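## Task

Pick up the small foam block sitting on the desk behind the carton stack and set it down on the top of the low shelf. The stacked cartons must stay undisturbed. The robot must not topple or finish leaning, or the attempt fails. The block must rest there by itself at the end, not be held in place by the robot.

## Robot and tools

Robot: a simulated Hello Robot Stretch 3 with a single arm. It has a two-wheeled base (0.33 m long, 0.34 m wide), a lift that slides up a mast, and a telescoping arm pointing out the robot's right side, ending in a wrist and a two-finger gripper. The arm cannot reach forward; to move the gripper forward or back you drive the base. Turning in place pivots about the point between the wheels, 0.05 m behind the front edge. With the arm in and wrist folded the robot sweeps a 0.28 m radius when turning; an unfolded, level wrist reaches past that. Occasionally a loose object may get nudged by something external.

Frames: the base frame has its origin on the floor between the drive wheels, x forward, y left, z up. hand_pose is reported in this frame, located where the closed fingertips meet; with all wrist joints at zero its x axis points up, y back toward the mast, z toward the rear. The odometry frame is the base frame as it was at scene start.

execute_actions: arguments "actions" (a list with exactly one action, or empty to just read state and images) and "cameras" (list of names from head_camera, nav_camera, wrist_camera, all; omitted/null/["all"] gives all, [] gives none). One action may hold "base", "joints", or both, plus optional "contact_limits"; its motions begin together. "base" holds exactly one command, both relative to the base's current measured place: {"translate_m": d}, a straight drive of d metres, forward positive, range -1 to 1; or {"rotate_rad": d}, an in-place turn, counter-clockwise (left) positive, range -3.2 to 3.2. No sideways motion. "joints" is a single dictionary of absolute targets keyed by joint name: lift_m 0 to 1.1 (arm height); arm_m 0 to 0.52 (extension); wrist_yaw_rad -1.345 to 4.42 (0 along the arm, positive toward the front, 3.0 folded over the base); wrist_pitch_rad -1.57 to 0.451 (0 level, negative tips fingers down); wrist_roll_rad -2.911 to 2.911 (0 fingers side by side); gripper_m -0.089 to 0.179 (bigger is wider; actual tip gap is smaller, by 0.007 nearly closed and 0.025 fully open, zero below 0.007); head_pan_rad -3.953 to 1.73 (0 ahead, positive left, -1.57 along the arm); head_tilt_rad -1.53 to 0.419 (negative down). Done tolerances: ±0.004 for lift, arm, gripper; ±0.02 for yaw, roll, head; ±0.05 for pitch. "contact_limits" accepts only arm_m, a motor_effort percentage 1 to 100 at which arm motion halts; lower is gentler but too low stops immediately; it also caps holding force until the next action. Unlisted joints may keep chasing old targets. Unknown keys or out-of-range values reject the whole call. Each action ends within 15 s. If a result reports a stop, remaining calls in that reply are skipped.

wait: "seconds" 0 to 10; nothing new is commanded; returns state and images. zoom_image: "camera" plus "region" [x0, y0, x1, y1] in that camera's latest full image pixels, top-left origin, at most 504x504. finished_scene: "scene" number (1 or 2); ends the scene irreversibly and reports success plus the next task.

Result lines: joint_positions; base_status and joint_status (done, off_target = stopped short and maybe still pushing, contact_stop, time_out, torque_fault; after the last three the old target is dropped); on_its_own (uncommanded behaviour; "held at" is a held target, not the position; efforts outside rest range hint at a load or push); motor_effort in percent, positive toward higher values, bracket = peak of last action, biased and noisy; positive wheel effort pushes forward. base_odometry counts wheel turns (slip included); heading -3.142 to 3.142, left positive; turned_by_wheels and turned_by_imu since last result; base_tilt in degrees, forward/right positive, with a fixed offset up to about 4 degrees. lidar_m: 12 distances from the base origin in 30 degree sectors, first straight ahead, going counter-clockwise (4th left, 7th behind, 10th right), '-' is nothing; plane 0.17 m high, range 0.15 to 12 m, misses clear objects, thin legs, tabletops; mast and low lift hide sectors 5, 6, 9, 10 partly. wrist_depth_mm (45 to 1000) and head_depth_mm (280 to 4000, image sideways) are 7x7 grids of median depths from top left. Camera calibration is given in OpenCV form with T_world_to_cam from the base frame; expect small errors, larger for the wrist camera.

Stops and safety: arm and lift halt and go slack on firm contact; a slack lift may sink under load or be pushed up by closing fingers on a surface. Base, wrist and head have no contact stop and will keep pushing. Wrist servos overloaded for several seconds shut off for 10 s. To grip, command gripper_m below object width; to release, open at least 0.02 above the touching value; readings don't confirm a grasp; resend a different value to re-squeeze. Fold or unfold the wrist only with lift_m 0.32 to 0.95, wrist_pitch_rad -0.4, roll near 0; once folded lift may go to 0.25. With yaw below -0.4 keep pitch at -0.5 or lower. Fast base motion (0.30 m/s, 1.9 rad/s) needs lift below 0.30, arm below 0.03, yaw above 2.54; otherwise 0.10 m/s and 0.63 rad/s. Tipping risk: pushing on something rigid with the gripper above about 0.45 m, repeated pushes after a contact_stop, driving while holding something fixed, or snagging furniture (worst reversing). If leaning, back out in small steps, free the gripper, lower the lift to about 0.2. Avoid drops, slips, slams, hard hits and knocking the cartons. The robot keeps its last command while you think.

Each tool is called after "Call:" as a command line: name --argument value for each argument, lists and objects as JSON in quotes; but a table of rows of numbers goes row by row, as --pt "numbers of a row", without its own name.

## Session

Call:
execute_actions --actions '[{"joints":{"head_tilt_rad":-0.6}}]'

Scene clock: 0.90 s.
base_odometry: x=+0.000 y=+0.000 heading=+0.000 (m, m, rad; odometry frame)
turned_by_wheels: +0.000 (rad since the last result)
turned_by_imu: +0.000 (rad since the last result)
base_tilt: forward=-0.4 right=-0.6 (deg)
lidar_m: 2.20 1.55 1.62 2.06 2.46 2.45 0.89 0.74 0.74 2.18 1.94 1.96
head_depth_mm: 2102 2286 2454 2368 1804 1460 1229 / 2259 2430 2688 2315 1818 1454 1225 / 2443 2631 2878 2321 1787 1453 1235 / 2248 2494 2788 2316 1796 1448 1229 / 2048 2247 2474 2345 1792 1462 1229 / 1897 2036 2221 2309 1783 1452 1235 / 1749 1854 2012 2181 1784 1458 1224
base_status: not commanded
joint_positions: lift_m=+0.517 arm_m=+0.001 wrist_yaw_rad=+3.022 wrist_pitch_rad=-0.350 wrist_roll_rad=-0.011 gripper_m=+0.037 head_pan_rad=-0.008 head_tilt_rad=-0.592
joint_status: all done
motor_effort: left_wheel=+1(1) right_wheel=+0(1) lift_m=+36(36) arm_m=+0(0) wrist_yaw_rad=+0(1) wrist_pitch_rad=+6(5) wrist_roll_rad=+0(0) gripper_m=+0(1) head_pan_rad=+0(0) head_tilt_rad=-6(47) (%)
hand_pose: x=+0.0064 y=+0.0847 z=+0.5452 quat_wxyz=(+0.164, +0.698, +0.083, +0.692) (m; base frame)
wrist_depth_mm: - - - - - - - / - - - - - - - / - - - - - - - / - - - - - - - / - - - - - - - / 846 839 - 854 846 863 846 / 714 721 694 731 689 725 721
pictures: head_camera (sideways: a quarter turn clockwise sets it upright), nav_camera (sideways: a quarter turn counterclockwise sets it upright), wrist_camera
camera_calibration (this result's frames):
head_camera: T_world_to_cam=[[-0.574475, -0.0121501, -0.818432, 1.09063], [-0.0352635, 0.999329, 0.00991656, -0.00837085], [0.817762, 0.0345575, -0.574518, 0.700501], [0, 0, 0, 1]] pos_world=[0.0534034, -0.00259107, 1.29514]
nav_camera: T_world_to_cam=[[0.594831, -0.0372646, 0.802987, -1.00443], [-0.0497042, -0.998719, -0.00952843, 0.063683], [0.802313, -0.034244, -0.595921, 0.725136], [0, 0, 0, 1]] pos_world=[0.0188435, 0.0510034, 1.23927]
wrist_camera: T_world_to_cam=[[0.989423, -0.145052, 0.00131238, 0.00149376], [-0.0688074, -0.477274, -0.876056, 0.555721], [0.1277, 0.8667, -0.482207, 0.348413], [0, 0, 0, 1]] pos_world=[-0.00773249, -0.0365217, 0.654848]
Images, in order (width x height): head_camera 896x504, nav_camera 672x504, wrist_camera 644x364.

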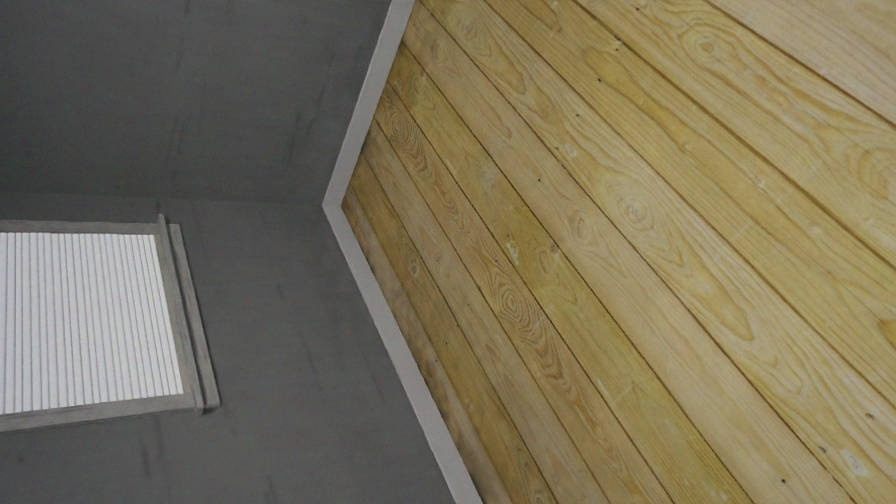

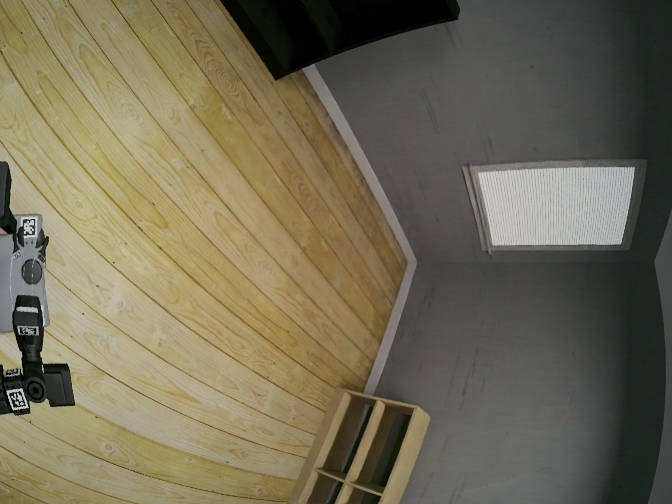

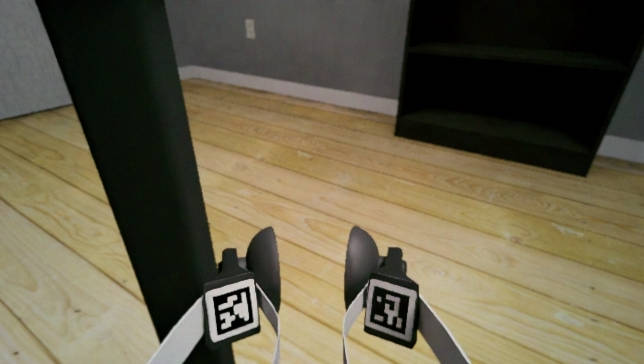

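Call:
execute_actions --actions '[{"base":{"rotate_rad":-0.75},"joints":{"head_pan_rad":-1.7,"head_tilt_rad":-0.4,"lift_m":0.28}}]' --cameras '["nav_camera"]'

Scene clock: 6.17 s.
base_odometry: x=+0.000 y=+0.000 heading=-0.750 (m, m, rad; odometry frame)
turned_by_wheels: -0.750 (rad since the last result)
turned_by_imu: -0.761 (rad since the last result)
base_tilt: forward=-0.2 right=-0.5 (deg)
lidar_m: 1.94 2.41 1.92 1.55 1.75 2.54 2.45 1.07 0.77 0.74 2.00 2.09
head_depth_mm: 1685 1836 1927 796 871 957 1086 / 1672 1804 1899 784 854 943 1055 / 1668 1800 1877 774 846 926 1035 / 1644 1758 1834 764 831 909 1026 / 1622 1721 1802 752 820 901 1017 / 1621 1722 1856 1464 2108 1714 1387 / 1584 1688 1833 1976 2083 1709 1394
base_status: done
joint_positions: lift_m=+0.281 arm_m=+0.001 wrist_yaw_rad=+3.022 wrist_pitch_rad=-0.350 wrist_roll_rad=-0.011 gripper_m=+0.037 head_pan_rad=-1.693 head_tilt_rad=-0.409
joint_status: all done
motor_effort: left_wheel=+3(7) right_wheel=-1(4) lift_m=+14(27) arm_m=+0(0) wrist_yaw_rad=+0(0) wrist_pitch_rad=+6(5) wrist_roll_rad=+0(0) gripper_m=+0(1) head_pan_rad=-2(30) head_tilt_rad=+5(27) (%)
hand_pose: x=+0.0064 y=+0.0847 z=+0.3088 quat_wxyz=(+0.164, +0.698, +0.083, +0.692) (m; base frame)
wrist_depth_mm: - - - - - - - / - - - - - - - / - - - - - - - / 818 - 821 824 833 828 831 / 660 649 682 661 659 665 673 / 549 544 - 546 555 557 544 / 462 484 - 487 454 464 466
pictures: nav_camera (sideways: a quarter turn counterclockwise sets it upright)
camera_calibration (this result's frames):
nav_camera: T_world_to_cam=[[-0.0859869, -0.431185, 0.898157, -1.12438], [-0.986772, 0.161214, -0.0170755, 0.0792278], [-0.137433, -0.887744, -0.439343, 0.527146], [0, 0, 0, 1]] pos_world=[0.0539449, -0.029617, 1.24282]
Images, in order (width x height): nav_camera 672x504.

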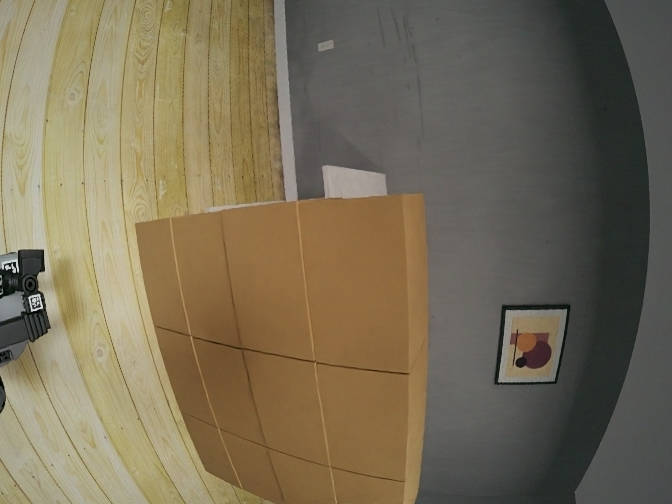

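Try the near end, closer.

Call:
execute_actions --actions '[{"base":{"rotate_rad":-0.9}}]' --cameras '[]'

Call:
execute_actions --actions '[{"base":{"translate_m":0.85}}]' --cameras '[]'

Call:
execute_actions --actions '[{"base":{"rotate_rad":-0.75}}]' --cameras '[]'

Call:
execute_actions --actions '[{"base":{"translate_m":0.55},"joints":{"head_pan_rad":-1.5,"head_tilt_rad":-0.6}}]' --cameras '["nav_camera","head_camera"]'

Scene clock: 11.37 s.
base_odometry: x=+0.000 y=+0.000 heading=-1.650 (m, m, rad; odometry frame)
turned_by_wheels: -0.900 (rad since the last result)
turned_by_imu: -0.909 (rad since the last result)
base_tilt: forward=-0.3 right=-0.5 (deg)
lidar_m: 2.11 2.09 1.94 2.32 1.56 1.62 2.00 2.46 2.45 0.93 0.75 0.74
head_depth_mm: 2095 2175 2316 2485 2235 1728 1390 / 2187 2334 2491 2665 2244 1723 1382 / 2321 2429 2651 2817 2269 1706 1380 / 2455 2595 1402 1459 1593 1655 1386 / 2564 2752 1205 1223 1315 1423 1382 / 2364 2522 1062 1058 1123 1203 1271 / 2119 2205 1050 927 971 1043 1100
base_status: done
joint_positions: lift_m=+0.281 arm_m=+0.001 wrist_yaw_rad=+3.022 wrist_pitch_rad=-0.350 wrist_roll_rad=-0.011 gripper_m=+0.037 head_pan_rad=-1.693 head_tilt_rad=-0.408
joint_status: not commanded
motor_effort: left_wheel=+2(10) right_wheel=-1(7) lift_m=+14(14) arm_m=+0(0) wrist_yaw_rad=+0(0) wrist_pitch_rad=+6(6) wrist_roll_rad=+0(0) gripper_m=+0(1) head_pan_rad=-2(1) head_tilt_rad=+5(5) (%)
hand_pose: x=+0.0064 y=+0.0847 z=+0.3088 quat_wxyz=(+0.164, +0.698, +0.083, +0.692) (m; base frame)
wrist_depth_mm: - - - - - - - / - - - - - - - / - - - - - - - / 821 - 839 829 827 832 854 / 662 646 674 675 670 665 679 / 549 545 - 548 564 553 560 / 467 482 - 489 451 462 469
pictures: none
No camera images: the call's "cameras" was empty. Leave "cameras" out to get every camera's image.

Scene clock: 15.90 s.
base_odometry: x=-0.067 y=-0.847 heading=-1.650 (m, m, rad; odometry frame)
turned_by_wheels: +0.000 (rad since the last result)
turned_by_imu: +0.000 (rad since the last result)
base_tilt: forward=-0.3 right=-0.6 (deg)
lidar_m: 1.38 1.83 1.42 1.76 2.55 2.22 2.45 2.99 0.46 0.50 0.92 1.26
head_depth_mm: 2545 2701 1064 567 476 518 573 / 2616 2822 2900 568 510 553 597 / 2391 2587 2782 568 549 596 648 / 2004 2158 2262 574 594 648 717 / 1731 1857 1972 1476 927 1555 1347 / 1505 1610 1711 1469 1010 792 1385 / 1371 1439 1502 1473 1010 766 1279
base_status: done
joint_positions: lift_m=+0.281 arm_m=+0.001 wrist_yaw_rad=+3.022 wrist_pitch_rad=-0.350 wrist_roll_rad=-0.011 gripper_m=+0.037 head_pan_rad=-1.693 head_tilt_rad=-0.408
joint_status: not commanded
motor_effort: left_wheel=+2(11) right_wheel=-1(4) lift_m=+14(14) arm_m=+0(0) wrist_yaw_rad=+0(0) wrist_pitch_rad=+6(6) wrist_roll_rad=+0(0) gripper_m=+0(1) head_pan_rad=-3(1) head_tilt_rad=+5(5) (%)
hand_pose: x=+0.0064 y=+0.0847 z=+0.3088 quat_wxyz=(+0.164, +0.698, +0.083, +0.692) (m; base frame)
wrist_depth_mm: - - - - - - - / - - - - - - - / - - - - - - - / 839 - 857 828 830 860 850 / 658 656 705 674 657 668 669 / 541 543 - 549 565 550 552 / 464 479 - 487 461 470 474
pictures: none
No camera images: the call's "cameras" was empty. Leave "cameras" out to get every camera's image.

Scene clock: 17.63 s.
base_odometry: x=-0.067 y=-0.847 heading=-2.400 (m, m, rad; odometry frame)
turned_by_wheels: -0.750 (rad since the last result)
turned_by_imu: -0.757 (rad since the last result)
base_tilt: forward=-0.3 right=-0.5 (deg)
lidar_m: 1.27 1.29 1.66 1.42 1.76 2.37 2.23 2.45 3.15 0.46 0.46 0.92
head_depth_mm: 2694 2875 3119 3296 2271 1743 1379 / 2631 2826 3026 3213 2264 1710 1388 / 2611 2797 2985 3206 2221 1726 1381 / 2537 2715 2974 3115 2252 1724 1384 / 2530 2698 2888 3092 2233 1727 1386 / 2447 2655 2763 1494 1160 948 847 / 2439 2591 1052 602 479 514 556
base_status: done
joint_positions: lift_m=+0.281 arm_m=+0.001 wrist_yaw_rad=+3.022 wrist_pitch_rad=-0.350 wrist_roll_rad=-0.011 gripper_m=+0.037 head_pan_rad=-1.693 head_tilt_rad=-0.408
joint_status: not commanded
motor_effort: left_wheel=+2(10) right_wheel=-1(6) lift_m=+15(14) arm_m=+0(0) wrist_yaw_rad=+0(0) wrist_pitch_rad=+6(6) wrist_roll_rad=+0(0) gripper_m=+0(0) head_pan_rad=-2(2) head_tilt_rad=+4(5) (%)
hand_pose: x=+0.0064 y=+0.0847 z=+0.3088 quat_wxyz=(+0.164, +0.698, +0.083, +0.692) (m; base frame)
wrist_depth_mm: - - - - - - - / - - - - - - - / - - - - - - - / 826 - 840 831 843 840 832 / 666 660 699 657 671 678 663 / 539 551 - 551 561 541 554 / 461 483 - 487 451 475 467
pictures: none
No camera images: the call's "cameras" was empty. Leave "cameras" out to get every camera's image.

Scene clock: 21.13 s.
base_odometry: x=-0.473 y=-1.219 heading=-2.400 (m, m, rad; odometry frame)
turned_by_wheels: +0.000 (rad since the last result)
turned_by_imu: +0.000 (rad since the last result)
base_tilt: forward=-0.3 right=-0.5 (deg)
lidar_m: 0.72 0.73 0.94 1.86 1.77 2.18 2.77 2.94 0.45 0.57 0.48 0.77
head_depth_mm: 2453 955 606 566 566 620 717 / 2512 1068 848 847 874 852 847 / 2466 2609 1684 1254 880 665 547 / 2437 2716 1469 1028 796 649 545 / 2479 2717 1469 1034 795 648 546 / 2432 2717 1472 1030 794 646 547 / 2122 2109 1468 1034 792 647 547
base_status: done
joint_positions: lift_m=+0.281 arm_m=+0.001 wrist_yaw_rad=+3.022 wrist_pitch_rad=-0.350 wrist_roll_rad=-0.011 gripper_m=+0.037 head_pan_rad=-1.507 head_tilt_rad=-0.592
joint_status: all done
motor_effort: left_wheel=+1(11) right_wheel=-1(6) lift_m=+14(15) arm_m=+0(0) wrist_yaw_rad=+0(0) wrist_pitch_rad=+6(6) wrist_roll_rad=+0(1) gripper_m=+0(1) head_pan_rad=+3(14) head_tilt_rad=-5(28) (%)
hand_pose: x=+0.0064 y=+0.0847 z=+0.3088 quat_wxyz=(+0.164, +0.698, +0.083, +0.692) (m; base frame)
wrist_depth_mm: - - - - - 939 698 / - - - - - 939 700 / - - - - - 959 714 / 825 - 837 837 832 823 711 / 663 655 692 655 645 658 671 / 549 546 - 543 557 547 545 / 472 485 - 490 446 470 469
pictures: head_camera (sideways: a quarter turn clockwise sets it upright), nav_camera (sideways: a quarter turn counterclockwise sets it upright)
camera_calibration (this result's frames):
head_camera: T_world_to_cam=[[-0.0529961, 0.572267, -0.818353, 1.08735], [0.994288, 0.106268, 0.00992242, -0.0146588], [0.0926427, -0.813153, -0.57463, 0.70507], [0, 0, 0, 1]] pos_world=[0.00688074, -0.0473669, 1.29514]
nav_camera: T_world_to_cam=[[0.00515467, -0.596085, 0.802905, -1.00072], [-0.999724, -0.0214718, -0.00952264, 0.0694706], [0.0229161, -0.802634, -0.596031, 0.730033], [0, 0, 0, 1]] pos_world=[0.0578803, -0.00907415, 1.23927]
Images, in order (width x height): head_camera 896x504, nav_camera 672x504.

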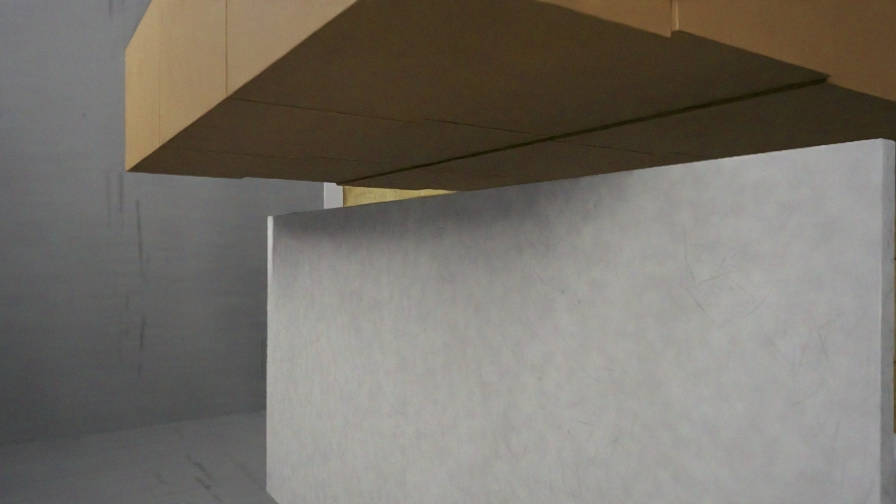

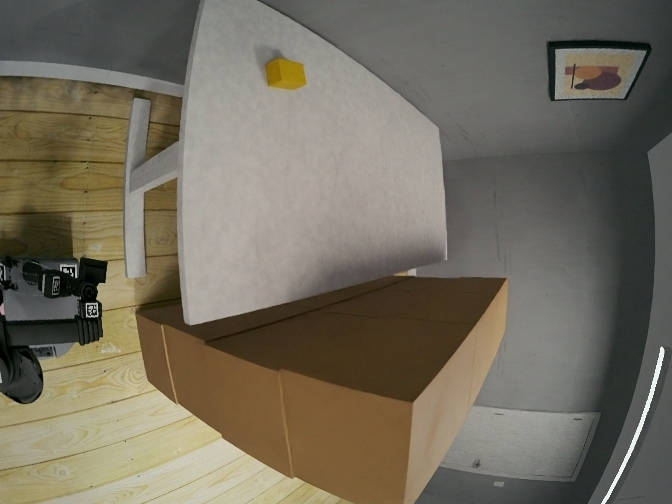

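Call:
execute_actions --actions '[{"joints":{"lift_m":0.88,"wrist_pitch_rad":-0.4}}]' --cameras '[]'

Call:
execute_actions --actions '[{"base":{"translate_m":0.48},"joints":{"wrist_yaw_rad":0,"gripper_m":0.17,"head_tilt_rad":-0.9}}]'

Scene clock: 31.33 s.
base_odometry: x=-0.473 y=-1.219 heading=-2.400 (m, m, rad; odometry frame)
turned_by_wheels: +0.000 (rad since the last result)
turned_by_imu: -0.002 (rad since the last result)
base_tilt: forward=-0.3 right=-0.5 (deg)
lidar_m: 0.72 0.73 0.94 1.86 1.77 2.17 2.77 2.92 0.45 0.57 0.48 0.76
head_depth_mm: 2455 952 608 565 566 605 - / 2464 1059 849 849 870 856 - / 2454 2649 1702 1249 884 665 - / 2480 2702 1473 1031 792 648 - / 2473 2744 1471 1031 793 646 559 / 2455 2683 1473 1027 798 647 546 / 2130 2086 1465 1033 794 646 546
base_status: not commanded
joint_positions: lift_m=+0.879 arm_m=+0.001 wrist_yaw_rad=+3.022 wrist_pitch_rad=-0.413 wrist_roll_rad=-0.011 gripper_m=+0.037 head_pan_rad=-1.507 head_tilt_rad=-0.592
joint_status: all done
motor_effort: left_wheel=+2(1) right_wheel=-1(1) lift_m=+55(57) arm_m=+0(0) wrist_yaw_rad=+0(0) wrist_pitch_rad=+5(5) wrist_roll_rad=+0(0) gripper_m=+1(0) head_pan_rad=+2(2) head_tilt_rad=-5(6) (%)
hand_pose: x=+0.0055 y=+0.0774 z=+0.8932 quat_wxyz=(+0.186, +0.695, +0.105, +0.686) (m; base frame)
wrist_depth_mm: - - - - - 916 693 / - - - - - 906 700 / - - - - - 996 730 / - - - - - - 721 / - - - - - - 723 / - - - - - - 770 / - - - - - - 771
pictures: none
No camera images: the call's "cameras" was empty. Leave "cameras" out to get every camera's image.

Scene clock: 37.43 s.
base_odometry: x=-0.826 y=-1.543 heading=-2.400 (m, m, rad; odometry frame)
turned_by_wheels: +0.000 (rad since the last result)
turned_by_imu: -0.001 (rad since the last result)
base_tilt: forward=-0.2 right=-0.5 (deg)
lidar_m: 0.24 0.24 0.31 0.71 1.93 2.13 3.26 0.77 0.39 0.43 0.37 0.25
head_depth_mm: 1400 1068 861 737 - - 1073 / 1397 1067 864 742 - - 1092 / 1407 1070 862 758 - - 1110 / 1413 1071 862 690 624 1169 1134 / 1464 1068 861 726 622 1178 1114 / 1034 1032 888 722 623 939 1030 / 694 692 692 690 650 648 695
base_status: done
joint_positions: lift_m=+0.879 arm_m=+0.001 wrist_yaw_rad=+0.003 wrist_pitch_rad=-0.413 wrist_roll_rad=-0.011 gripper_m=+0.170 head_pan_rad=-1.507 head_tilt_rad=-0.889
joint_status: all done
motor_effort: left_wheel=+2(7) right_wheel=-1(3) lift_m=+55(55) arm_m=+0(0) wrist_yaw_rad=-3(4) wrist_pitch_rad=+5(5) wrist_roll_rad=-1(0) gripper_m=+0(91) head_pan_rad=+2(2) head_tilt_rad=-8(35) (%)
hand_pose: x=-0.0209 y=-0.3711 z=+0.8932 quat_wxyz=(+0.696, +0.147, -0.688, -0.143) (m; base frame)
wrist_depth_mm: 441 703 - - - 927 654 / 431 681 973 963 961 891 660 / 423 621 681 679 667 687 657 / 423 517 525 526 524 525 532 / 407 418 427 422 433 433 438 / 384 357 340 350 361 366 366 / - 313 308 312 309 309 327
pictures: head_camera (sideways: a quarter turn clockwise sets it upright), nav_camera (sideways: a quarter turn counterclockwise sets it upright), wrist_camera
camera_calibration (this result's frames):
head_camera: T_world_to_cam=[[-0.0667564, 0.785715, -0.614976, 0.822382], [0.994572, 0.101701, 0.0219751, -0.0303455], [0.07981, -0.610171, -0.788239, 0.98298], [0, 0, 0, 1]] pos_world=[0.00662843, -0.0432853, 1.28124]
nav_camera: T_world_to_cam=[[0.0185738, -0.804139, 0.594151, -0.728759], [-0.99978, -0.0207174, 0.00321472, 0.0528871], [0.00972417, -0.59408, -0.804347, 1.00105], [0, 0, 0, 1]] pos_world=[0.0566769, 0.00977383, 1.23801]
wrist_camera: T_world_to_cam=[[-0.999724, 0.0233107, 0.00294005, -0.0185894], [0.0100036, 0.535529, -0.844458, 0.990499], [-0.0212594, -0.844195, -0.535614, 0.324411], [0, 0, 0, 1]] pos_world=[-0.0215961, -0.256141, 1.01025]
Images, in order (width x height): head_camera 896x504, nav_camera 672x504, wrist_camera 644x364.

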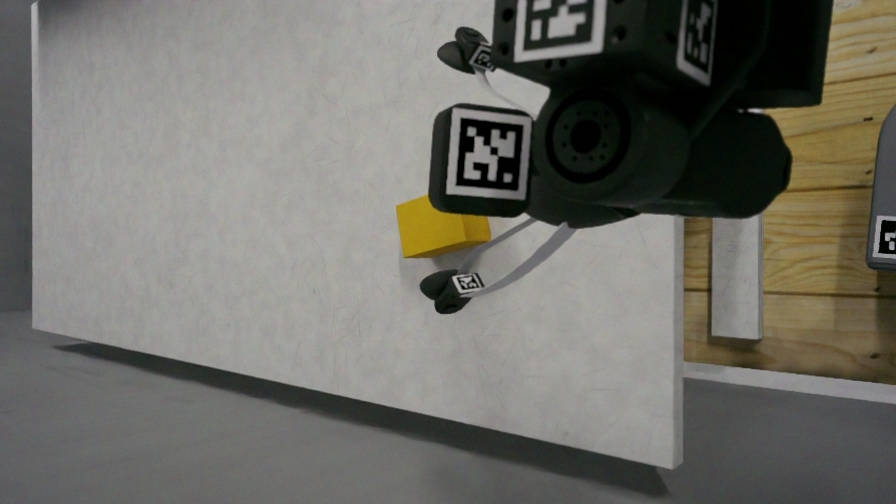

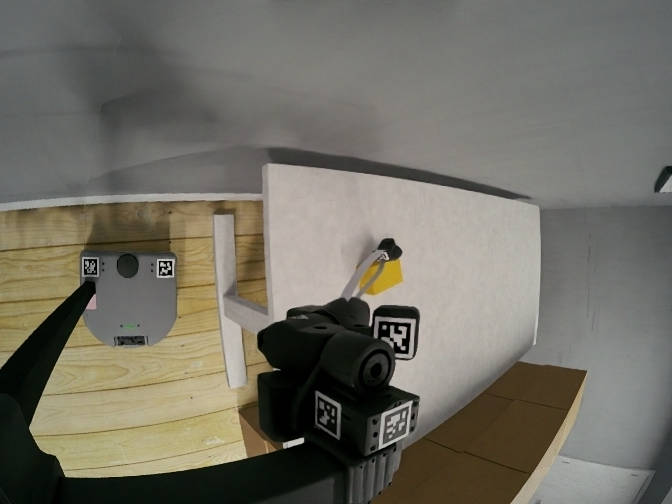

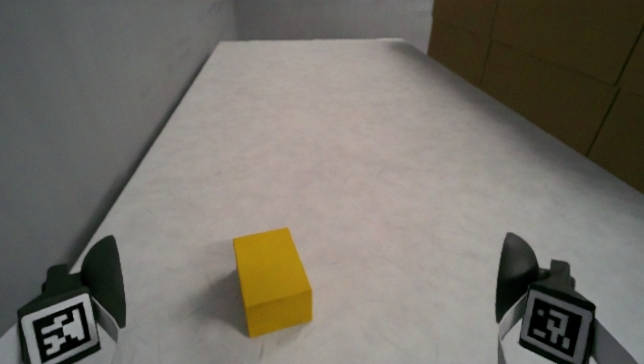

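Call:
execute_actions --actions '[{"joints":{"wrist_yaw_rad":0.18,"wrist_pitch_rad":-0.2,"lift_m":0.70,"arm_m":0.08}}]' --cameras '["wrist_camera"]'

Call:
execute_actions --actions '[{"joints":{"gripper_m":0.02}}]' --cameras '["wrist_camera"]'

Call:
execute_actions --actions '[{"joints":{"lift_m":0.85}}]' --cameras '["wrist_camera"]'

Scene clock: 44.03 s.
base_odometry: x=-0.826 y=-1.543 heading=-2.400 (m, m, rad; odometry frame)
turned_by_wheels: +0.000 (rad since the last result)
turned_by_imu: -0.001 (rad since the last result)
base_tilt: forward=-0.2 right=-0.6 (deg)
lidar_m: 0.24 0.24 0.31 0.71 1.93 2.13 3.26 0.77 0.39 0.43 0.37 0.25
head_depth_mm: 1396 1069 862 723 647 - - / 1409 1069 866 718 647 1149 1114 / 1401 1072 863 702 - 1154 1119 / 1403 1073 865 696 608 1178 1123 / 1473 1069 863 721 620 1177 1112 / 1035 1028 886 722 620 945 1031 / 695 694 690 689 646 651 695
base_status: not commanded
joint_positions: lift_m=+0.701 arm_m=+0.080 wrist_yaw_rad=+0.178 wrist_pitch_rad=-0.222 wrist_roll_rad=-0.011 gripper_m=+0.170 head_pan_rad=-1.507 head_tilt_rad=-0.889
joint_status: all done
motor_effort: left_wheel=+2(2) right_wheel=-1(1) lift_m=+14(46) arm_m=+3(2) wrist_yaw_rad=+2(3) wrist_pitch_rad=+9(9) wrist_roll_rad=+0(0) gripper_m=+1(1) head_pan_rad=+2(2) head_tilt_rad=-8(8) (%)
hand_pose: x=+0.0218 y=-0.4655 z=+0.7594 quat_wxyz=(+0.711, +0.141, -0.689, -0.015) (m; base frame)
wrist_depth_mm: 320 450 798 - - - 855 / 322 459 809 - - - 860 / 320 458 545 541 548 537 557 / 319 346 346 348 345 350 353 / 251 254 254 167 254 256 256 / - 200 201 144 186 200 203 / - 166 165 153 160 165 172
pictures: wrist_camera
camera_calibration (this result's frames):
wrist_camera: T_world_to_cam=[[-0.988526, -0.151034, -0.00205258, -0.0509724], [-0.0534196, 0.36228, -0.930537, 0.913758], [0.141286, -0.919751, -0.366192, 0.00665468], [0, 0, 0, 1]] pos_world=[-0.00251524, -0.332614, 0.852618]
Images, in order (width x height): wrist_camera 644x364.

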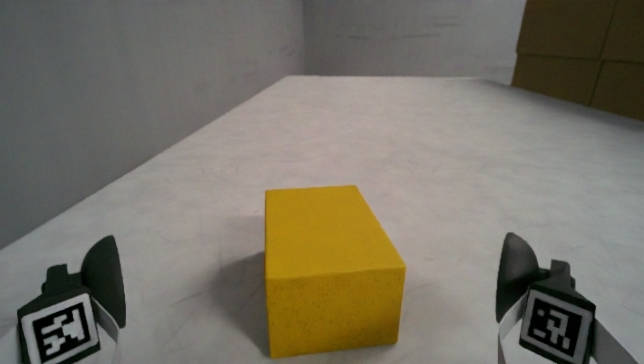

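Scene clock: 46.03 s.
base_odometry: x=-0.826 y=-1.543 heading=-2.400 (m, m, rad; odometry frame)
turned_by_wheels: +0.000 (rad since the last result)
turned_by_imu: -0.001 (rad since the last result)
base_tilt: forward=-0.3 right=-0.5 (deg)
lidar_m: 0.24 0.24 0.31 0.71 1.93 2.12 3.23 0.77 0.39 0.43 0.37 0.25
head_depth_mm: 1399 1067 862 723 647 - - / 1394 1068 862 723 647 1150 1111 / 1400 1072 864 725 - 1155 1121 / 1400 1074 862 693 622 1172 1126 / 1452 1070 866 726 622 1192 1106 / 1034 1030 889 724 624 941 1031 / 696 693 692 689 648 646 694
base_status: not commanded
joint_positions: lift_m=+0.701 arm_m=+0.080 wrist_yaw_rad=+0.178 wrist_pitch_rad=-0.222 wrist_roll_rad=-0.011 gripper_m=+0.021 head_pan_rad=-1.507 head_tilt_rad=-0.889
joint_status: all done
motor_effort: left_wheel=+2(2) right_wheel=-1(1) lift_m=+14(14) arm_m=+3(3) wrist_yaw_rad=+2(2) wrist_pitch_rad=+8(8) wrist_roll_rad=+0(0) gripper_m=-16(97) head_pan_rad=+2(2) head_tilt_rad=-8(8) (%)
hand_pose: x=+0.0218 y=-0.4655 z=+0.7594 quat_wxyz=(+0.711, +0.141, -0.689, -0.015) (m; base frame)
wrist_depth_mm: 323 447 822 - - - 854 / 323 453 800 - - - 827 / 324 451 546 541 550 544 560 / 318 344 346 344 344 348 349 / 252 251 252 167 256 254 256 / 199 199 142 144 177 201 201 / 165 164 154 154 158 166 167
pictures: wrist_camera
camera_calibration (this result's frames):
wrist_camera: T_world_to_cam=[[-0.988526, -0.151035, -0.00205203, -0.0509731], [-0.0534205, 0.36228, -0.930537, 0.913758], [0.141287, -0.919751, -0.366192, 0.00665473], [0, 0, 0, 1]] pos_world=[-0.00251511, -0.332614, 0.852618]
Images, in order (width x height): wrist_camera 644x364.

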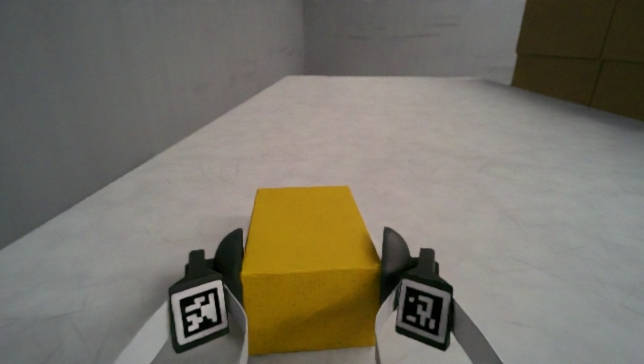

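Scene clock: 48.23 s.
base_odometry: x=-0.826 y=-1.543 heading=-2.400 (m, m, rad; odometry frame)
turned_by_wheels: +0.000 (rad since the last result)
turned_by_imu: -0.001 (rad since the last result)
base_tilt: forward=-0.4 right=-0.6 (deg)
lidar_m: 0.24 0.24 0.31 0.71 1.93 2.12 3.25 0.77 0.39 0.43 0.37 0.25
head_depth_mm: 1408 1071 859 - - 1176 1103 / 1409 1070 863 - - 1036 1115 / 1401 1065 885 - - 1153 1120 / 1408 1080 864 723 620 1168 1124 / 1458 1067 864 723 623 1184 1105 / 1039 1026 890 722 620 938 1034 / 695 692 692 688 648 648 694
base_status: not commanded
joint_positions: lift_m=+0.849 arm_m=+0.080 wrist_yaw_rad=+0.178 wrist_pitch_rad=-0.222 wrist_roll_rad=-0.011 gripper_m=+0.021 head_pan_rad=-1.507 head_tilt_rad=-0.889
joint_status: all done
motor_effort: left_wheel=+1(1) right_wheel=-1(1) lift_m=+55(60) arm_m=+3(3) wrist_yaw_rad=+2(2) wrist_pitch_rad=+9(9) wrist_roll_rad=+0(0) gripper_m=-16(16) head_pan_rad=+2(2) head_tilt_rad=-8(8) (%)
hand_pose: x=+0.0218 y=-0.4655 z=+0.9080 quat_wxyz=(+0.711, +0.141, -0.689, -0.015) (m; base frame)
wrist_depth_mm: 323 453 814 - - - 840 / 326 454 841 - - - 814 / 325 458 837 - - - 865 / 325 462 679 737 732 745 761 / 326 459 531 168 540 535 541 / 333 435 143 144 285 426 426 / 327 360 327 154 330 351 353
pictures: wrist_camera
camera_calibration (this result's frames):
wrist_camera: T_world_to_cam=[[-0.988526, -0.151037, -0.00205236, -0.0506687], [-0.0534208, 0.36228, -0.930537, 1.05203], [0.141289, -0.91975, -0.366192, 0.0610662], [0, 0, 0, 1]] pos_world=[-0.00251494, -0.332618, 1.00121]
Images, in order (width x height): wrist_camera 644x364.

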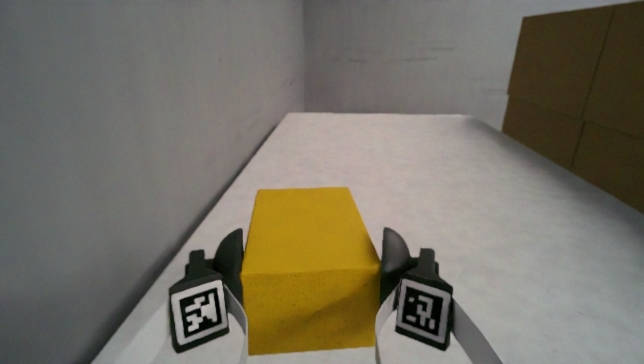

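Call:
execute_actions --actions '[{"base":{"translate_m":-0.2},"joints":{"arm_m":0}}]' --cameras '[]'

Call:
execute_actions --actions '[{"base":{"translate_m":-0.2},"joints":{"wrist_yaw_rad":2.8,"wrist_pitch_rad":-0.4}}]' --cameras '[]'

Call:
execute_actions --actions '[{"base":{"rotate_rad":2.4},"joints":{"lift_m":0.29}}]' --cameras '[]'

Call:
execute_actions --actions '[{"base":{"translate_m":1}}]' --cameras '[]'

Call:
execute_actions --actions '[{"base":{"rotate_rad":0.75},"joints":{"lift_m":0.75,"head_tilt_rad":-0.6}}]' --cameras '["nav_camera","head_camera"]'

Scene clock: 58.33 s.
base_odometry: x=-0.679 y=-1.408 heading=-2.400 (m, m, rad; odometry frame)
turned_by_wheels: +0.000 (rad since the last result)
turned_by_imu: -0.002 (rad since the last result)
base_tilt: forward=-0.3 right=-0.6 (deg)
lidar_m: 0.44 0.45 0.58 1.29 1.91 1.97 3.06 0.61 0.62 0.38 0.68 0.47
head_depth_mm: 1424 1104 862 725 662 - 1081 / 1404 1067 863 721 645 - 1099 / 1402 1075 859 508 - - 1106 / 1413 1067 866 510 613 1097 1122 / 1410 1067 868 725 622 1192 1111 / 1416 1072 861 722 622 1188 1114 / 1282 1069 863 723 622 1175 1099
base_status: done
joint_positions: lift_m=+0.849 arm_m=+0.001 wrist_yaw_rad=+0.178 wrist_pitch_rad=-0.222 wrist_roll_rad=-0.011 gripper_m=+0.021 head_pan_rad=-1.507 head_tilt_rad=-0.889
joint_status: all done
joint sent to its limit — the command would take arm_m past its lower limit, so that joint was sent only as far as its limit.
motor_effort: left_wheel=+2(5) right_wheel=+0(5) lift_m=+55(55) arm_m=-2(3) wrist_yaw_rad=+2(2) wrist_pitch_rad=+8(8) wrist_roll_rad=+0(0) gripper_m=-16(16) head_pan_rad=+3(2) head_tilt_rad=-8(8) (%)
hand_pose: x=+0.0218 y=-0.3871 z=+0.9080 quat_wxyz=(+0.711, +0.141, -0.689, -0.015) (m; base frame)
wrist_depth_mm: 551 769 - - - 921 591 / 555 765 - - - 893 586 / 554 773 - - - 942 578 / 557 691 737 715 730 759 586 / 529 538 533 167 540 530 562 / 423 421 142 143 288 427 450 / 347 350 326 154 332 350 354
pictures: none
No camera images: the call's "cameras" was empty. Leave "cameras" out to get every camera's image.

Scene clock: 61.70 s.
base_odometry: x=-0.531 y=-1.273 heading=-2.399 (m, m, rad; odometry frame)
turned_by_wheels: +0.000 (rad since the last result)
turned_by_imu: -0.001 (rad since the last result)
base_tilt: forward=-0.4 right=-0.5 (deg)
lidar_m: 0.64 0.65 0.83 1.86 1.83 2.25 2.85 0.63 0.49 0.80 0.43 0.68
head_depth_mm: 814 811 827 828 830 - 1108 / 1252 1245 1040 737 648 1207 1111 / 1470 1068 863 723 647 - - / 1398 1066 863 721 - 1189 - / 1404 1071 865 723 633 1192 1120 / 1409 1068 864 723 621 1197 1112 / 1401 1062 865 723 623 1205 1116
base_status: done
joint_positions: lift_m=+0.849 arm_m=+0.001 wrist_yaw_rad=+2.797 wrist_pitch_rad=-0.415 wrist_roll_rad=-0.011 gripper_m=+0.021 head_pan_rad=-1.507 head_tilt_rad=-0.889
joint_status: all done
motor_effort: left_wheel=+2(4) right_wheel=+0(4) lift_m=+55(55) arm_m=-2(2) wrist_yaw_rad=+2(3) wrist_pitch_rad=+6(7) wrist_roll_rad=+0(0) gripper_m=-15(16) head_pan_rad=+3(2) head_tilt_rad=-8(8) (%)
hand_pose: x=+0.0546 y=+0.0652 z=+0.8626 quat_wxyz=(+0.262, +0.703, +0.027, +0.661) (m; base frame)
wrist_depth_mm: - - - - 839 645 516 / - - - - 897 661 531 / - - - - 939 685 549 / - - - - - 705 560 / - - - 167 - 762 577 / - - 142 144 546 786 607 / - - 972 155 - 776 618
pictures: none
No camera images: the call's "cameras" was empty. Leave "cameras" out to get every camera's image.

Scene clock: 67.63 s.
base_odometry: x=-0.531 y=-1.273 heading=+0.000 (m, m, rad; odometry frame)
turned_by_wheels: +2.400 (rad since the last result)
turned_by_imu: +2.430 (rad since the last result)
base_tilt: forward=-0.2 right=-0.6 (deg)
lidar_m: 1.83 3.16 2.86 0.49 0.51 0.43 0.45 0.64 0.64 0.72 1.19 1.55
head_depth_mm: 623 693 786 904 1063 1204 1112 / 678 763 882 1032 1251 1244 1125 / 746 851 993 1191 1362 1246 1141 / 824 965 1144 1422 1419 1246 1153 / 925 1099 1352 1596 1413 1247 1108 / 1058 1283 1655 1654 1422 1250 1115 / 1237 1562 1875 1667 1415 1246 1110
base_status: done
joint_positions: lift_m=+0.291 arm_m=+0.001 wrist_yaw_rad=+2.797 wrist_pitch_rad=-0.416 wrist_roll_rad=-0.011 gripper_m=+0.021 head_pan_rad=-1.507 head_tilt_rad=-0.889
joint_status: all done
motor_effort: left_wheel=-2(6) right_wheel=+2(5) lift_m=+14(48) arm_m=-2(2) wrist_yaw_rad=+2(2) wrist_pitch_rad=+6(6) wrist_roll_rad=+0(0) gripper_m=-16(15) head_pan_rad=+2(3) head_tilt_rad=-8(8) (%)
hand_pose: x=+0.0546 y=+0.0651 z=+0.3037 quat_wxyz=(+0.263, +0.703, +0.027, +0.661) (m; base frame)
wrist_depth_mm: 410 510 - - - - - / 438 513 - - - - - / 473 536 877 990 - 967 965 / - 556 735 772 772 757 759 / - 577 624 167 611 611 614 / - 531 142 144 337 513 522 / - - - 154 431 451 455
pictures: none
No camera images: the call's "cameras" was empty. Leave "cameras" out to get every camera's image.

Scene clock: 72.67 s.
base_odometry: x=+0.469 y=-1.273 heading=+0.000 (m, m, rad; odometry frame)
turned_by_wheels: +0.000 (rad since the last result)
turned_by_imu: +0.000 (rad since the last result)
base_tilt: forward=-0.3 right=-0.6 (deg)
lidar_m: 0.84 2.10 2.37 2.74 3.68 1.15 1.42 1.32 1.31 1.33 0.75 0.94
head_depth_mm: 1305 1452 1648 1642 1430 1245 1105 / 1419 1601 1817 1653 1422 1244 1129 / 1480 1711 1906 1652 1421 1246 1148 / 1346 1554 1819 1643 1419 1241 1147 / 1223 1408 1640 1643 1423 1246 1110 / 1137 1275 1481 1608 1423 1246 1109 / 1055 1176 1339 1519 1309 1245 1107
base_status: done
joint_positions: lift_m=+0.291 arm_m=+0.001 wrist_yaw_rad=+2.798 wrist_pitch_rad=-0.417 wrist_roll_rad=-0.011 gripper_m=+0.021 head_pan_rad=-1.507 head_tilt_rad=-0.889
joint_status: not commanded
motor_effort: left_wheel=-1(9) right_wheel=+2(8) lift_m=+14(14) arm_m=-2(2) wrist_yaw_rad=+2(2) wrist_pitch_rad=+6(6) wrist_roll_rad=+0(0) gripper_m=-16(16) head_pan_rad=+3(2) head_tilt_rad=-7(8) (%)
hand_pose: x=+0.0545 y=+0.0651 z=+0.3037 quat_wxyz=(+0.263, +0.703, +0.027, +0.661) (m; base frame)
wrist_depth_mm: - - - - - - - / - - - - - - - / 943 980 972 956 966 - 964 / - 744 756 744 764 773 777 / - 608 608 167 616 611 619 / - 536 142 144 336 515 531 / 433 - - 153 429 454 455
pictures: none
No camera images: the call's "cameras" was empty. Leave "cameras" out to get every camera's image.

Scene clock: 77.67 s.
base_odometry: x=+0.469 y=-1.273 heading=+0.750 (m, m, rad; odometry frame)
turned_by_wheels: +0.750 (rad since the last result)
turned_by_imu: +0.758 (rad since the last result)
base_tilt: forward=-0.4 right=-0.5 (deg)
lidar_m: 2.46 2.37 3.26 1.15 1.17 1.40 1.31 1.34 1.20 0.75 0.84 1.25
head_depth_mm: 923 1022 1146 1291 1498 1447 1225 / 924 1024 1142 1294 1469 1451 1222 / 921 1024 1150 1203 1036 1207 1217 / 930 1025 1142 1201 1032 1255 1247 / 927 1027 1153 1198 1036 1253 1219 / 922 1028 1148 1205 1032 1272 1223 / 927 1023 1146 1204 1035 1168 1224
base_status: done
joint_positions: lift_m=+0.749 arm_m=+0.001 wrist_yaw_rad=+2.798 wrist_pitch_rad=-0.417 wrist_roll_rad=-0.011 gripper_m=+0.021 head_pan_rad=-1.507 head_tilt_rad=-0.606
joint_status: all done
motor_effort: left_wheel=-1(10) right_wheel=+2(8) lift_m=+55(57) arm_m=-2(2) wrist_yaw_rad=+2(2) wrist_pitch_rad=+6(6) wrist_roll_rad=+0(0) gripper_m=-15(16) head_pan_rad=+2(3) head_tilt_rad=+4(32) (%)
hand_pose: x=+0.0544 y=+0.0651 z=+0.7622 quat_wxyz=(+0.263, +0.703, +0.028, +0.661) (m; base frame)
wrist_depth_mm: 870 - - - - - - / 940 - - - - - - / - - - - - - - / - - - - - - - / - - - 167 - - - / - - 142 144 - - - / 901 - 867 153 906 931 953
pictures: head_camera (sideways: a quarter turn clockwise sets it upright), nav_camera (sideways: a quarter turn counterclockwise sets it upright)
camera_calibration (this result's frames):
head_camera: T_world_to_cam=[[-0.053965, 0.583177, -0.81055, 1.07718], [0.994247, 0.106593, 0.0104968, -0.0154061], [0.0925207, -0.805321, -0.585575, 0.71931], [0, 0, 0, 1]] pos_world=[0.00689668, -0.0472715, 1.29448]
nav_camera: T_world_to_cam=[[0.0061212, -0.606808, 0.794825, -0.990196], [-0.999722, -0.0218131, -0.00895396, 0.0687301], [0.0227709, -0.794549, -0.606773, 0.744008], [0, 0, 0, 1]] pos_world=[0.0578304, -0.00820812, 1.23909]
Images, in order (width x height): head_camera 896x504, nav_camera 672x504.

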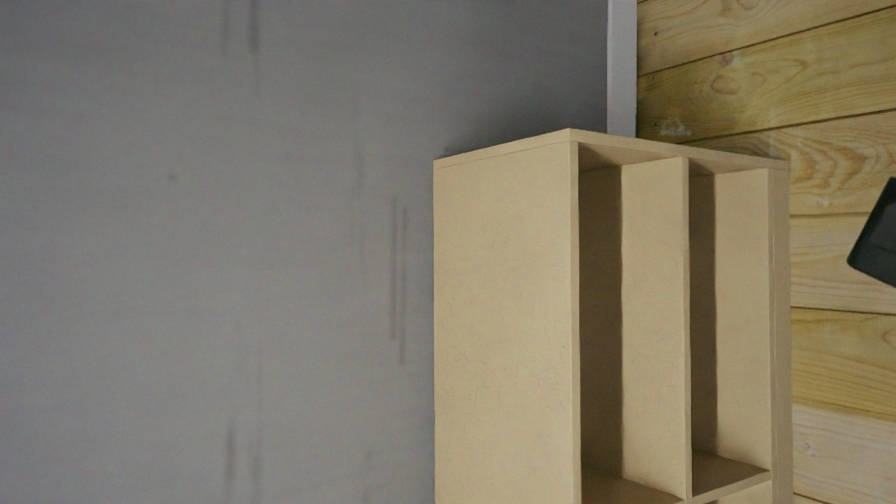

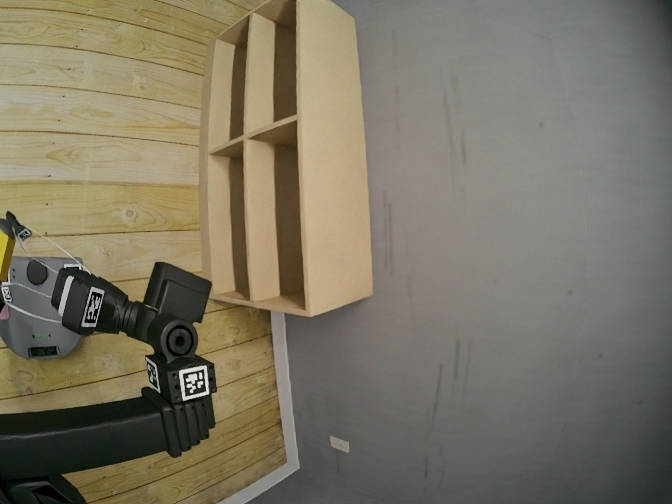

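Call:
execute_actions --actions '[{"base":{"translate_m":0.2},"joints":{"arm_m":0.5,"wrist_yaw_rad":0,"wrist_pitch_rad":-0.2,"lift_m":0.66}}]' --cameras '["wrist_camera"]'

Scene clock: 84.70 s.
base_odometry: x=+0.615 y=-1.136 heading=+0.750 (m, m, rad; odometry frame)
turned_by_wheels: +0.000 (rad since the last result)
turned_by_imu: -0.002 (rad since the last result)
base_tilt: forward=-0.5 right=-0.5 (deg)
lidar_m: 2.26 2.19 2.63 1.77 1.28 1.56 1.51 1.54 0.80 1.05 0.74 1.08
head_depth_mm: 911 1009 1128 1226 1001 1374 - / 909 1008 1129 1209 1178 1263 1225 / 909 1005 1131 1221 1181 1254 1228 / 911 1010 1122 1201 1036 1258 1223 / 914 1007 1127 1193 1026 1264 1223 / 912 1006 1136 1199 998 1146 1223 / 913 1010 1131 1196 1026 1261 1224
base_status: done
joint_positions: lift_m=+0.661 arm_m=+0.500 wrist_yaw_rad=+0.002 wrist_pitch_rad=-0.226 wrist_roll_rad=-0.011 gripper_m=+0.021 head_pan_rad=-1.507 head_tilt_rad=-0.606
joint_status: all done
motor_effort: left_wheel=-1(4) right_wheel=+2(5) lift_m=+14(50) arm_m=+3(3) wrist_yaw_rad=-1(3) wrist_pitch_rad=+10(11) wrist_roll_rad=+0(0) gripper_m=-16(16) head_pan_rad=+3(2) head_tilt_rad=+3(3) (%)
hand_pose: x=-0.0211 y=-0.8890 z=+0.7185 quat_wxyz=(+0.707, +0.081, -0.698, -0.079) (m; base frame)
wrist_depth_mm: 302 309 317 324 340 343 356 / 316 323 332 344 354 366 378 / 333 342 357 364 379 389 400 / 354 365 374 379 400 413 434 / 372 386 385 167 383 384 459 / 299 302 142 143 226 303 301 / 249 247 233 154 237 249 250
pictures: wrist_camera
camera_calibration (this result's frames):
wrist_camera: T_world_to_cam=[[-0.999699, 0.024475, -0.00194564, -0.00166624], [0.0108537, 0.369464, -0.929182, 1.03361], [-0.0220228, -0.928923, -0.369618, -0.400961], [0, 0, 0, 1]] pos_world=[-0.0217145, -0.754302, 0.812202]
Images, in order (width x height): wrist_camera 644x364.

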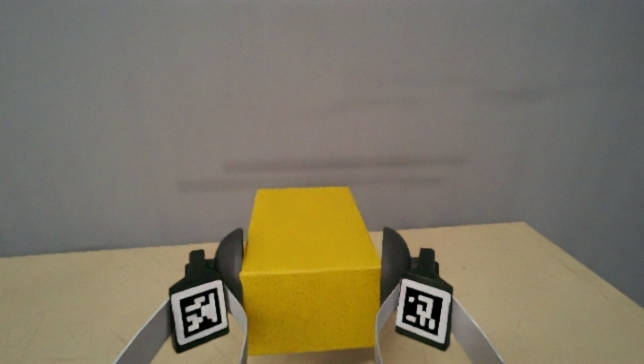

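Call:
execute_actions --actions '[{"joints":{"lift_m":0.595}}]' --cameras '[]'

Call:
execute_actions --actions '[{"joints":{"gripper_m":0.12}}]' --cameras '[]'

Call:
execute_actions --actions '[{"joints":{"arm_m":0.35}}]' --cameras '["wrist_camera"]'

Call:
finished_scene --scene 2

Scene clock: 89.37 s.
base_odometry: x=+0.615 y=-1.136 heading=+0.750 (m, m, rad; odometry frame)
turned_by_wheels: +0.000 (rad since the last result)
turned_by_imu: -0.001 (rad since the last result)
base_tilt: forward=-0.4 right=-0.5 (deg)
lidar_m: 2.27 2.20 2.63 1.77 1.28 1.56 1.51 1.54 0.80 1.05 0.74 1.08
head_depth_mm: 906 1004 1121 1225 993 1165 1255 / 909 1005 1123 1206 1183 1257 1218 / 909 999 1126 1197 1223 1250 1224 / 913 1009 1128 1199 1035 1257 1222 / 910 1008 1133 1203 1025 1269 1220 / 909 1011 1125 1197 1002 1142 1215 / 911 1009 1128 1198 1032 1256 1213
base_status: not commanded
joint_positions: lift_m=+0.596 arm_m=+0.500 wrist_yaw_rad=+0.002 wrist_pitch_rad=-0.226 wrist_roll_rad=-0.011 gripper_m=+0.021 head_pan_rad=-1.507 head_tilt_rad=-0.606
joint_status: all done
motor_effort: left_wheel=-1(1) right_wheel=+2(2) lift_m=+14(14) arm_m=+3(3) wrist_yaw_rad=-1(2) wrist_pitch_rad=+10(10) wrist_roll_rad=+0(0) gripper_m=-15(16) head_pan_rad=+2(2) head_tilt_rad=+3(3) (%)
hand_pose: x=-0.0211 y=-0.8890 z=+0.6535 quat_wxyz=(+0.707, +0.081, -0.698, -0.079) (m; base frame)
wrist_depth_mm: 303 307 315 326 333 342 355 / 317 323 336 344 357 364 379 / 333 343 353 363 374 392 401 / 348 356 367 347 349 355 427 / 257 257 258 167 259 259 261 / 203 203 143 144 177 205 205 / 168 170 158 154 160 169 170
pictures: none
No camera images: the call's "cameras" was empty. Leave "cameras" out to get every camera's image.

Scene clock: 90.87 s.
base_odometry: x=+0.615 y=-1.136 heading=+0.750 (m, m, rad; odometry frame)
turned_by_wheels: +0.000 (rad since the last result)
turned_by_imu: +0.000 (rad since the last result)
base_tilt: forward=-0.3 right=-0.5 (deg)
lidar_m: 2.26 2.20 2.64 1.77 1.28 1.56 1.51 1.54 0.80 1.06 0.74 1.08
head_depth_mm: 905 1009 1124 1229 999 1157 1252 / 910 1004 1125 1199 1172 1254 1216 / 915 1006 1119 1214 1215 1267 1226 / 915 999 1130 1211 1033 1260 1216 / 910 1006 1125 1202 1034 1255 1225 / 914 1007 1130 1204 999 1146 1217 / 909 1011 1130 1200 1033 1255 1221
base_status: not commanded
joint_positions: lift_m=+0.596 arm_m=+0.500 wrist_yaw_rad=+0.002 wrist_pitch_rad=-0.223 wrist_roll_rad=-0.011 gripper_m=+0.120 head_pan_rad=-1.507 head_tilt_rad=-0.606
joint_status: all done
motor_effort: left_wheel=-1(1) right_wheel=+2(2) lift_m=+14(14) arm_m=+3(3) wrist_yaw_rad=-2(1) wrist_pitch_rad=+9(10) wrist_roll_rad=+0(0) gripper_m=+0(90) head_pan_rad=+3(2) head_tilt_rad=+3(3) (%)
hand_pose: x=-0.0211 y=-0.8892 z=+0.6542 quat_wxyz=(+0.707, +0.080, -0.698, -0.078) (m; base frame)
wrist_depth_mm: 300 311 317 325 335 348 359 / 315 326 332 341 355 364 378 / 332 342 355 365 375 387 405 / 346 357 359 370 352 355 425 / 259 258 245 174 261 261 262 / 205 - 189 148 197 215 206 / 175 162 163 157 169 164 171
pictures: none
No camera images: the call's "cameras" was empty. Leave "cameras" out to get every camera's image.

Scene clock: 93.23 s.
base_odometry: x=+0.615 y=-1.136 heading=+0.750 (m, m, rad; odometry frame)
turned_by_wheels: +0.000 (rad since the last result)
turned_by_imu: -0.001 (rad since the last result)
base_tilt: forward=-0.4 right=-0.4 (deg)
lidar_m: 2.26 2.19 2.63 1.77 1.28 1.56 1.51 1.54 0.80 1.06 0.74 1.08
head_depth_mm: 910 1006 1127 1236 999 1196 1231 / 907 1007 1125 1209 995 - 1218 / 914 1008 1123 1204 1018 1298 1219 / 911 1006 1127 1210 1037 1257 1223 / 914 1013 1128 1205 1029 1256 1218 / 914 1007 1135 1199 999 1145 1219 / 914 1011 1122 1200 1039 1251 1228
base_status: not commanded
joint_positions: lift_m=+0.596 arm_m=+0.350 wrist_yaw_rad=+0.002 wrist_pitch_rad=-0.222 wrist_roll_rad=-0.011 gripper_m=+0.120 head_pan_rad=-1.507 head_tilt_rad=-0.606
joint_status: all done
motor_effort: left_wheel=-1(2) right_wheel=+2(2) lift_m=+14(14) arm_m=-2(2) wrist_yaw_rad=-1(2) wrist_pitch_rad=+8(9) wrist_roll_rad=+0(0) gripper_m=+0(1) head_pan_rad=+2(2) head_tilt_rad=+3(3) (%)
hand_pose: x=-0.0211 y=-0.7399 z=+0.6544 quat_wxyz=(+0.707, +0.080, -0.699, -0.078) (m; base frame)
wrist_depth_mm: 423 435 449 459 476 491 504 / 451 453 473 486 511 516 534 / 473 483 492 504 528 542 568 / 354 350 357 291 358 352 587 / 259 262 258 261 263 261 265 / 206 - 205 206 206 216 208 / 176 163 170 170 171 165 174
pictures: wrist_camera
camera_calibration (this result's frames):
wrist_camera: T_world_to_cam=[[-0.999698, 0.0244791, -0.00203486, -0.0053829], [0.010863, 0.36629, -0.930437, 0.917347], [-0.0220309, -0.930179, -0.366445, -0.28911], [0, 0, 0, 1]] pos_world=[-0.0217158, -0.604807, 0.747579]
Images, in order (width x height): wrist_camera 644x364.

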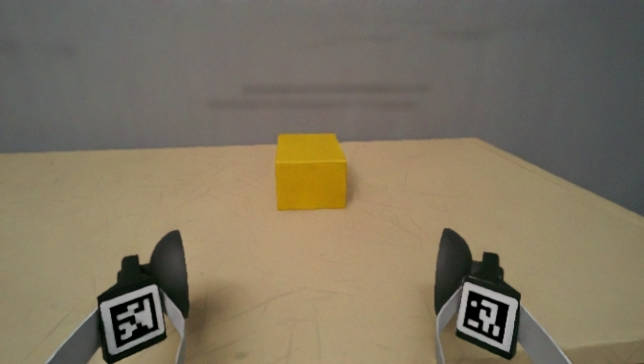

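The scene is finished: the task was done.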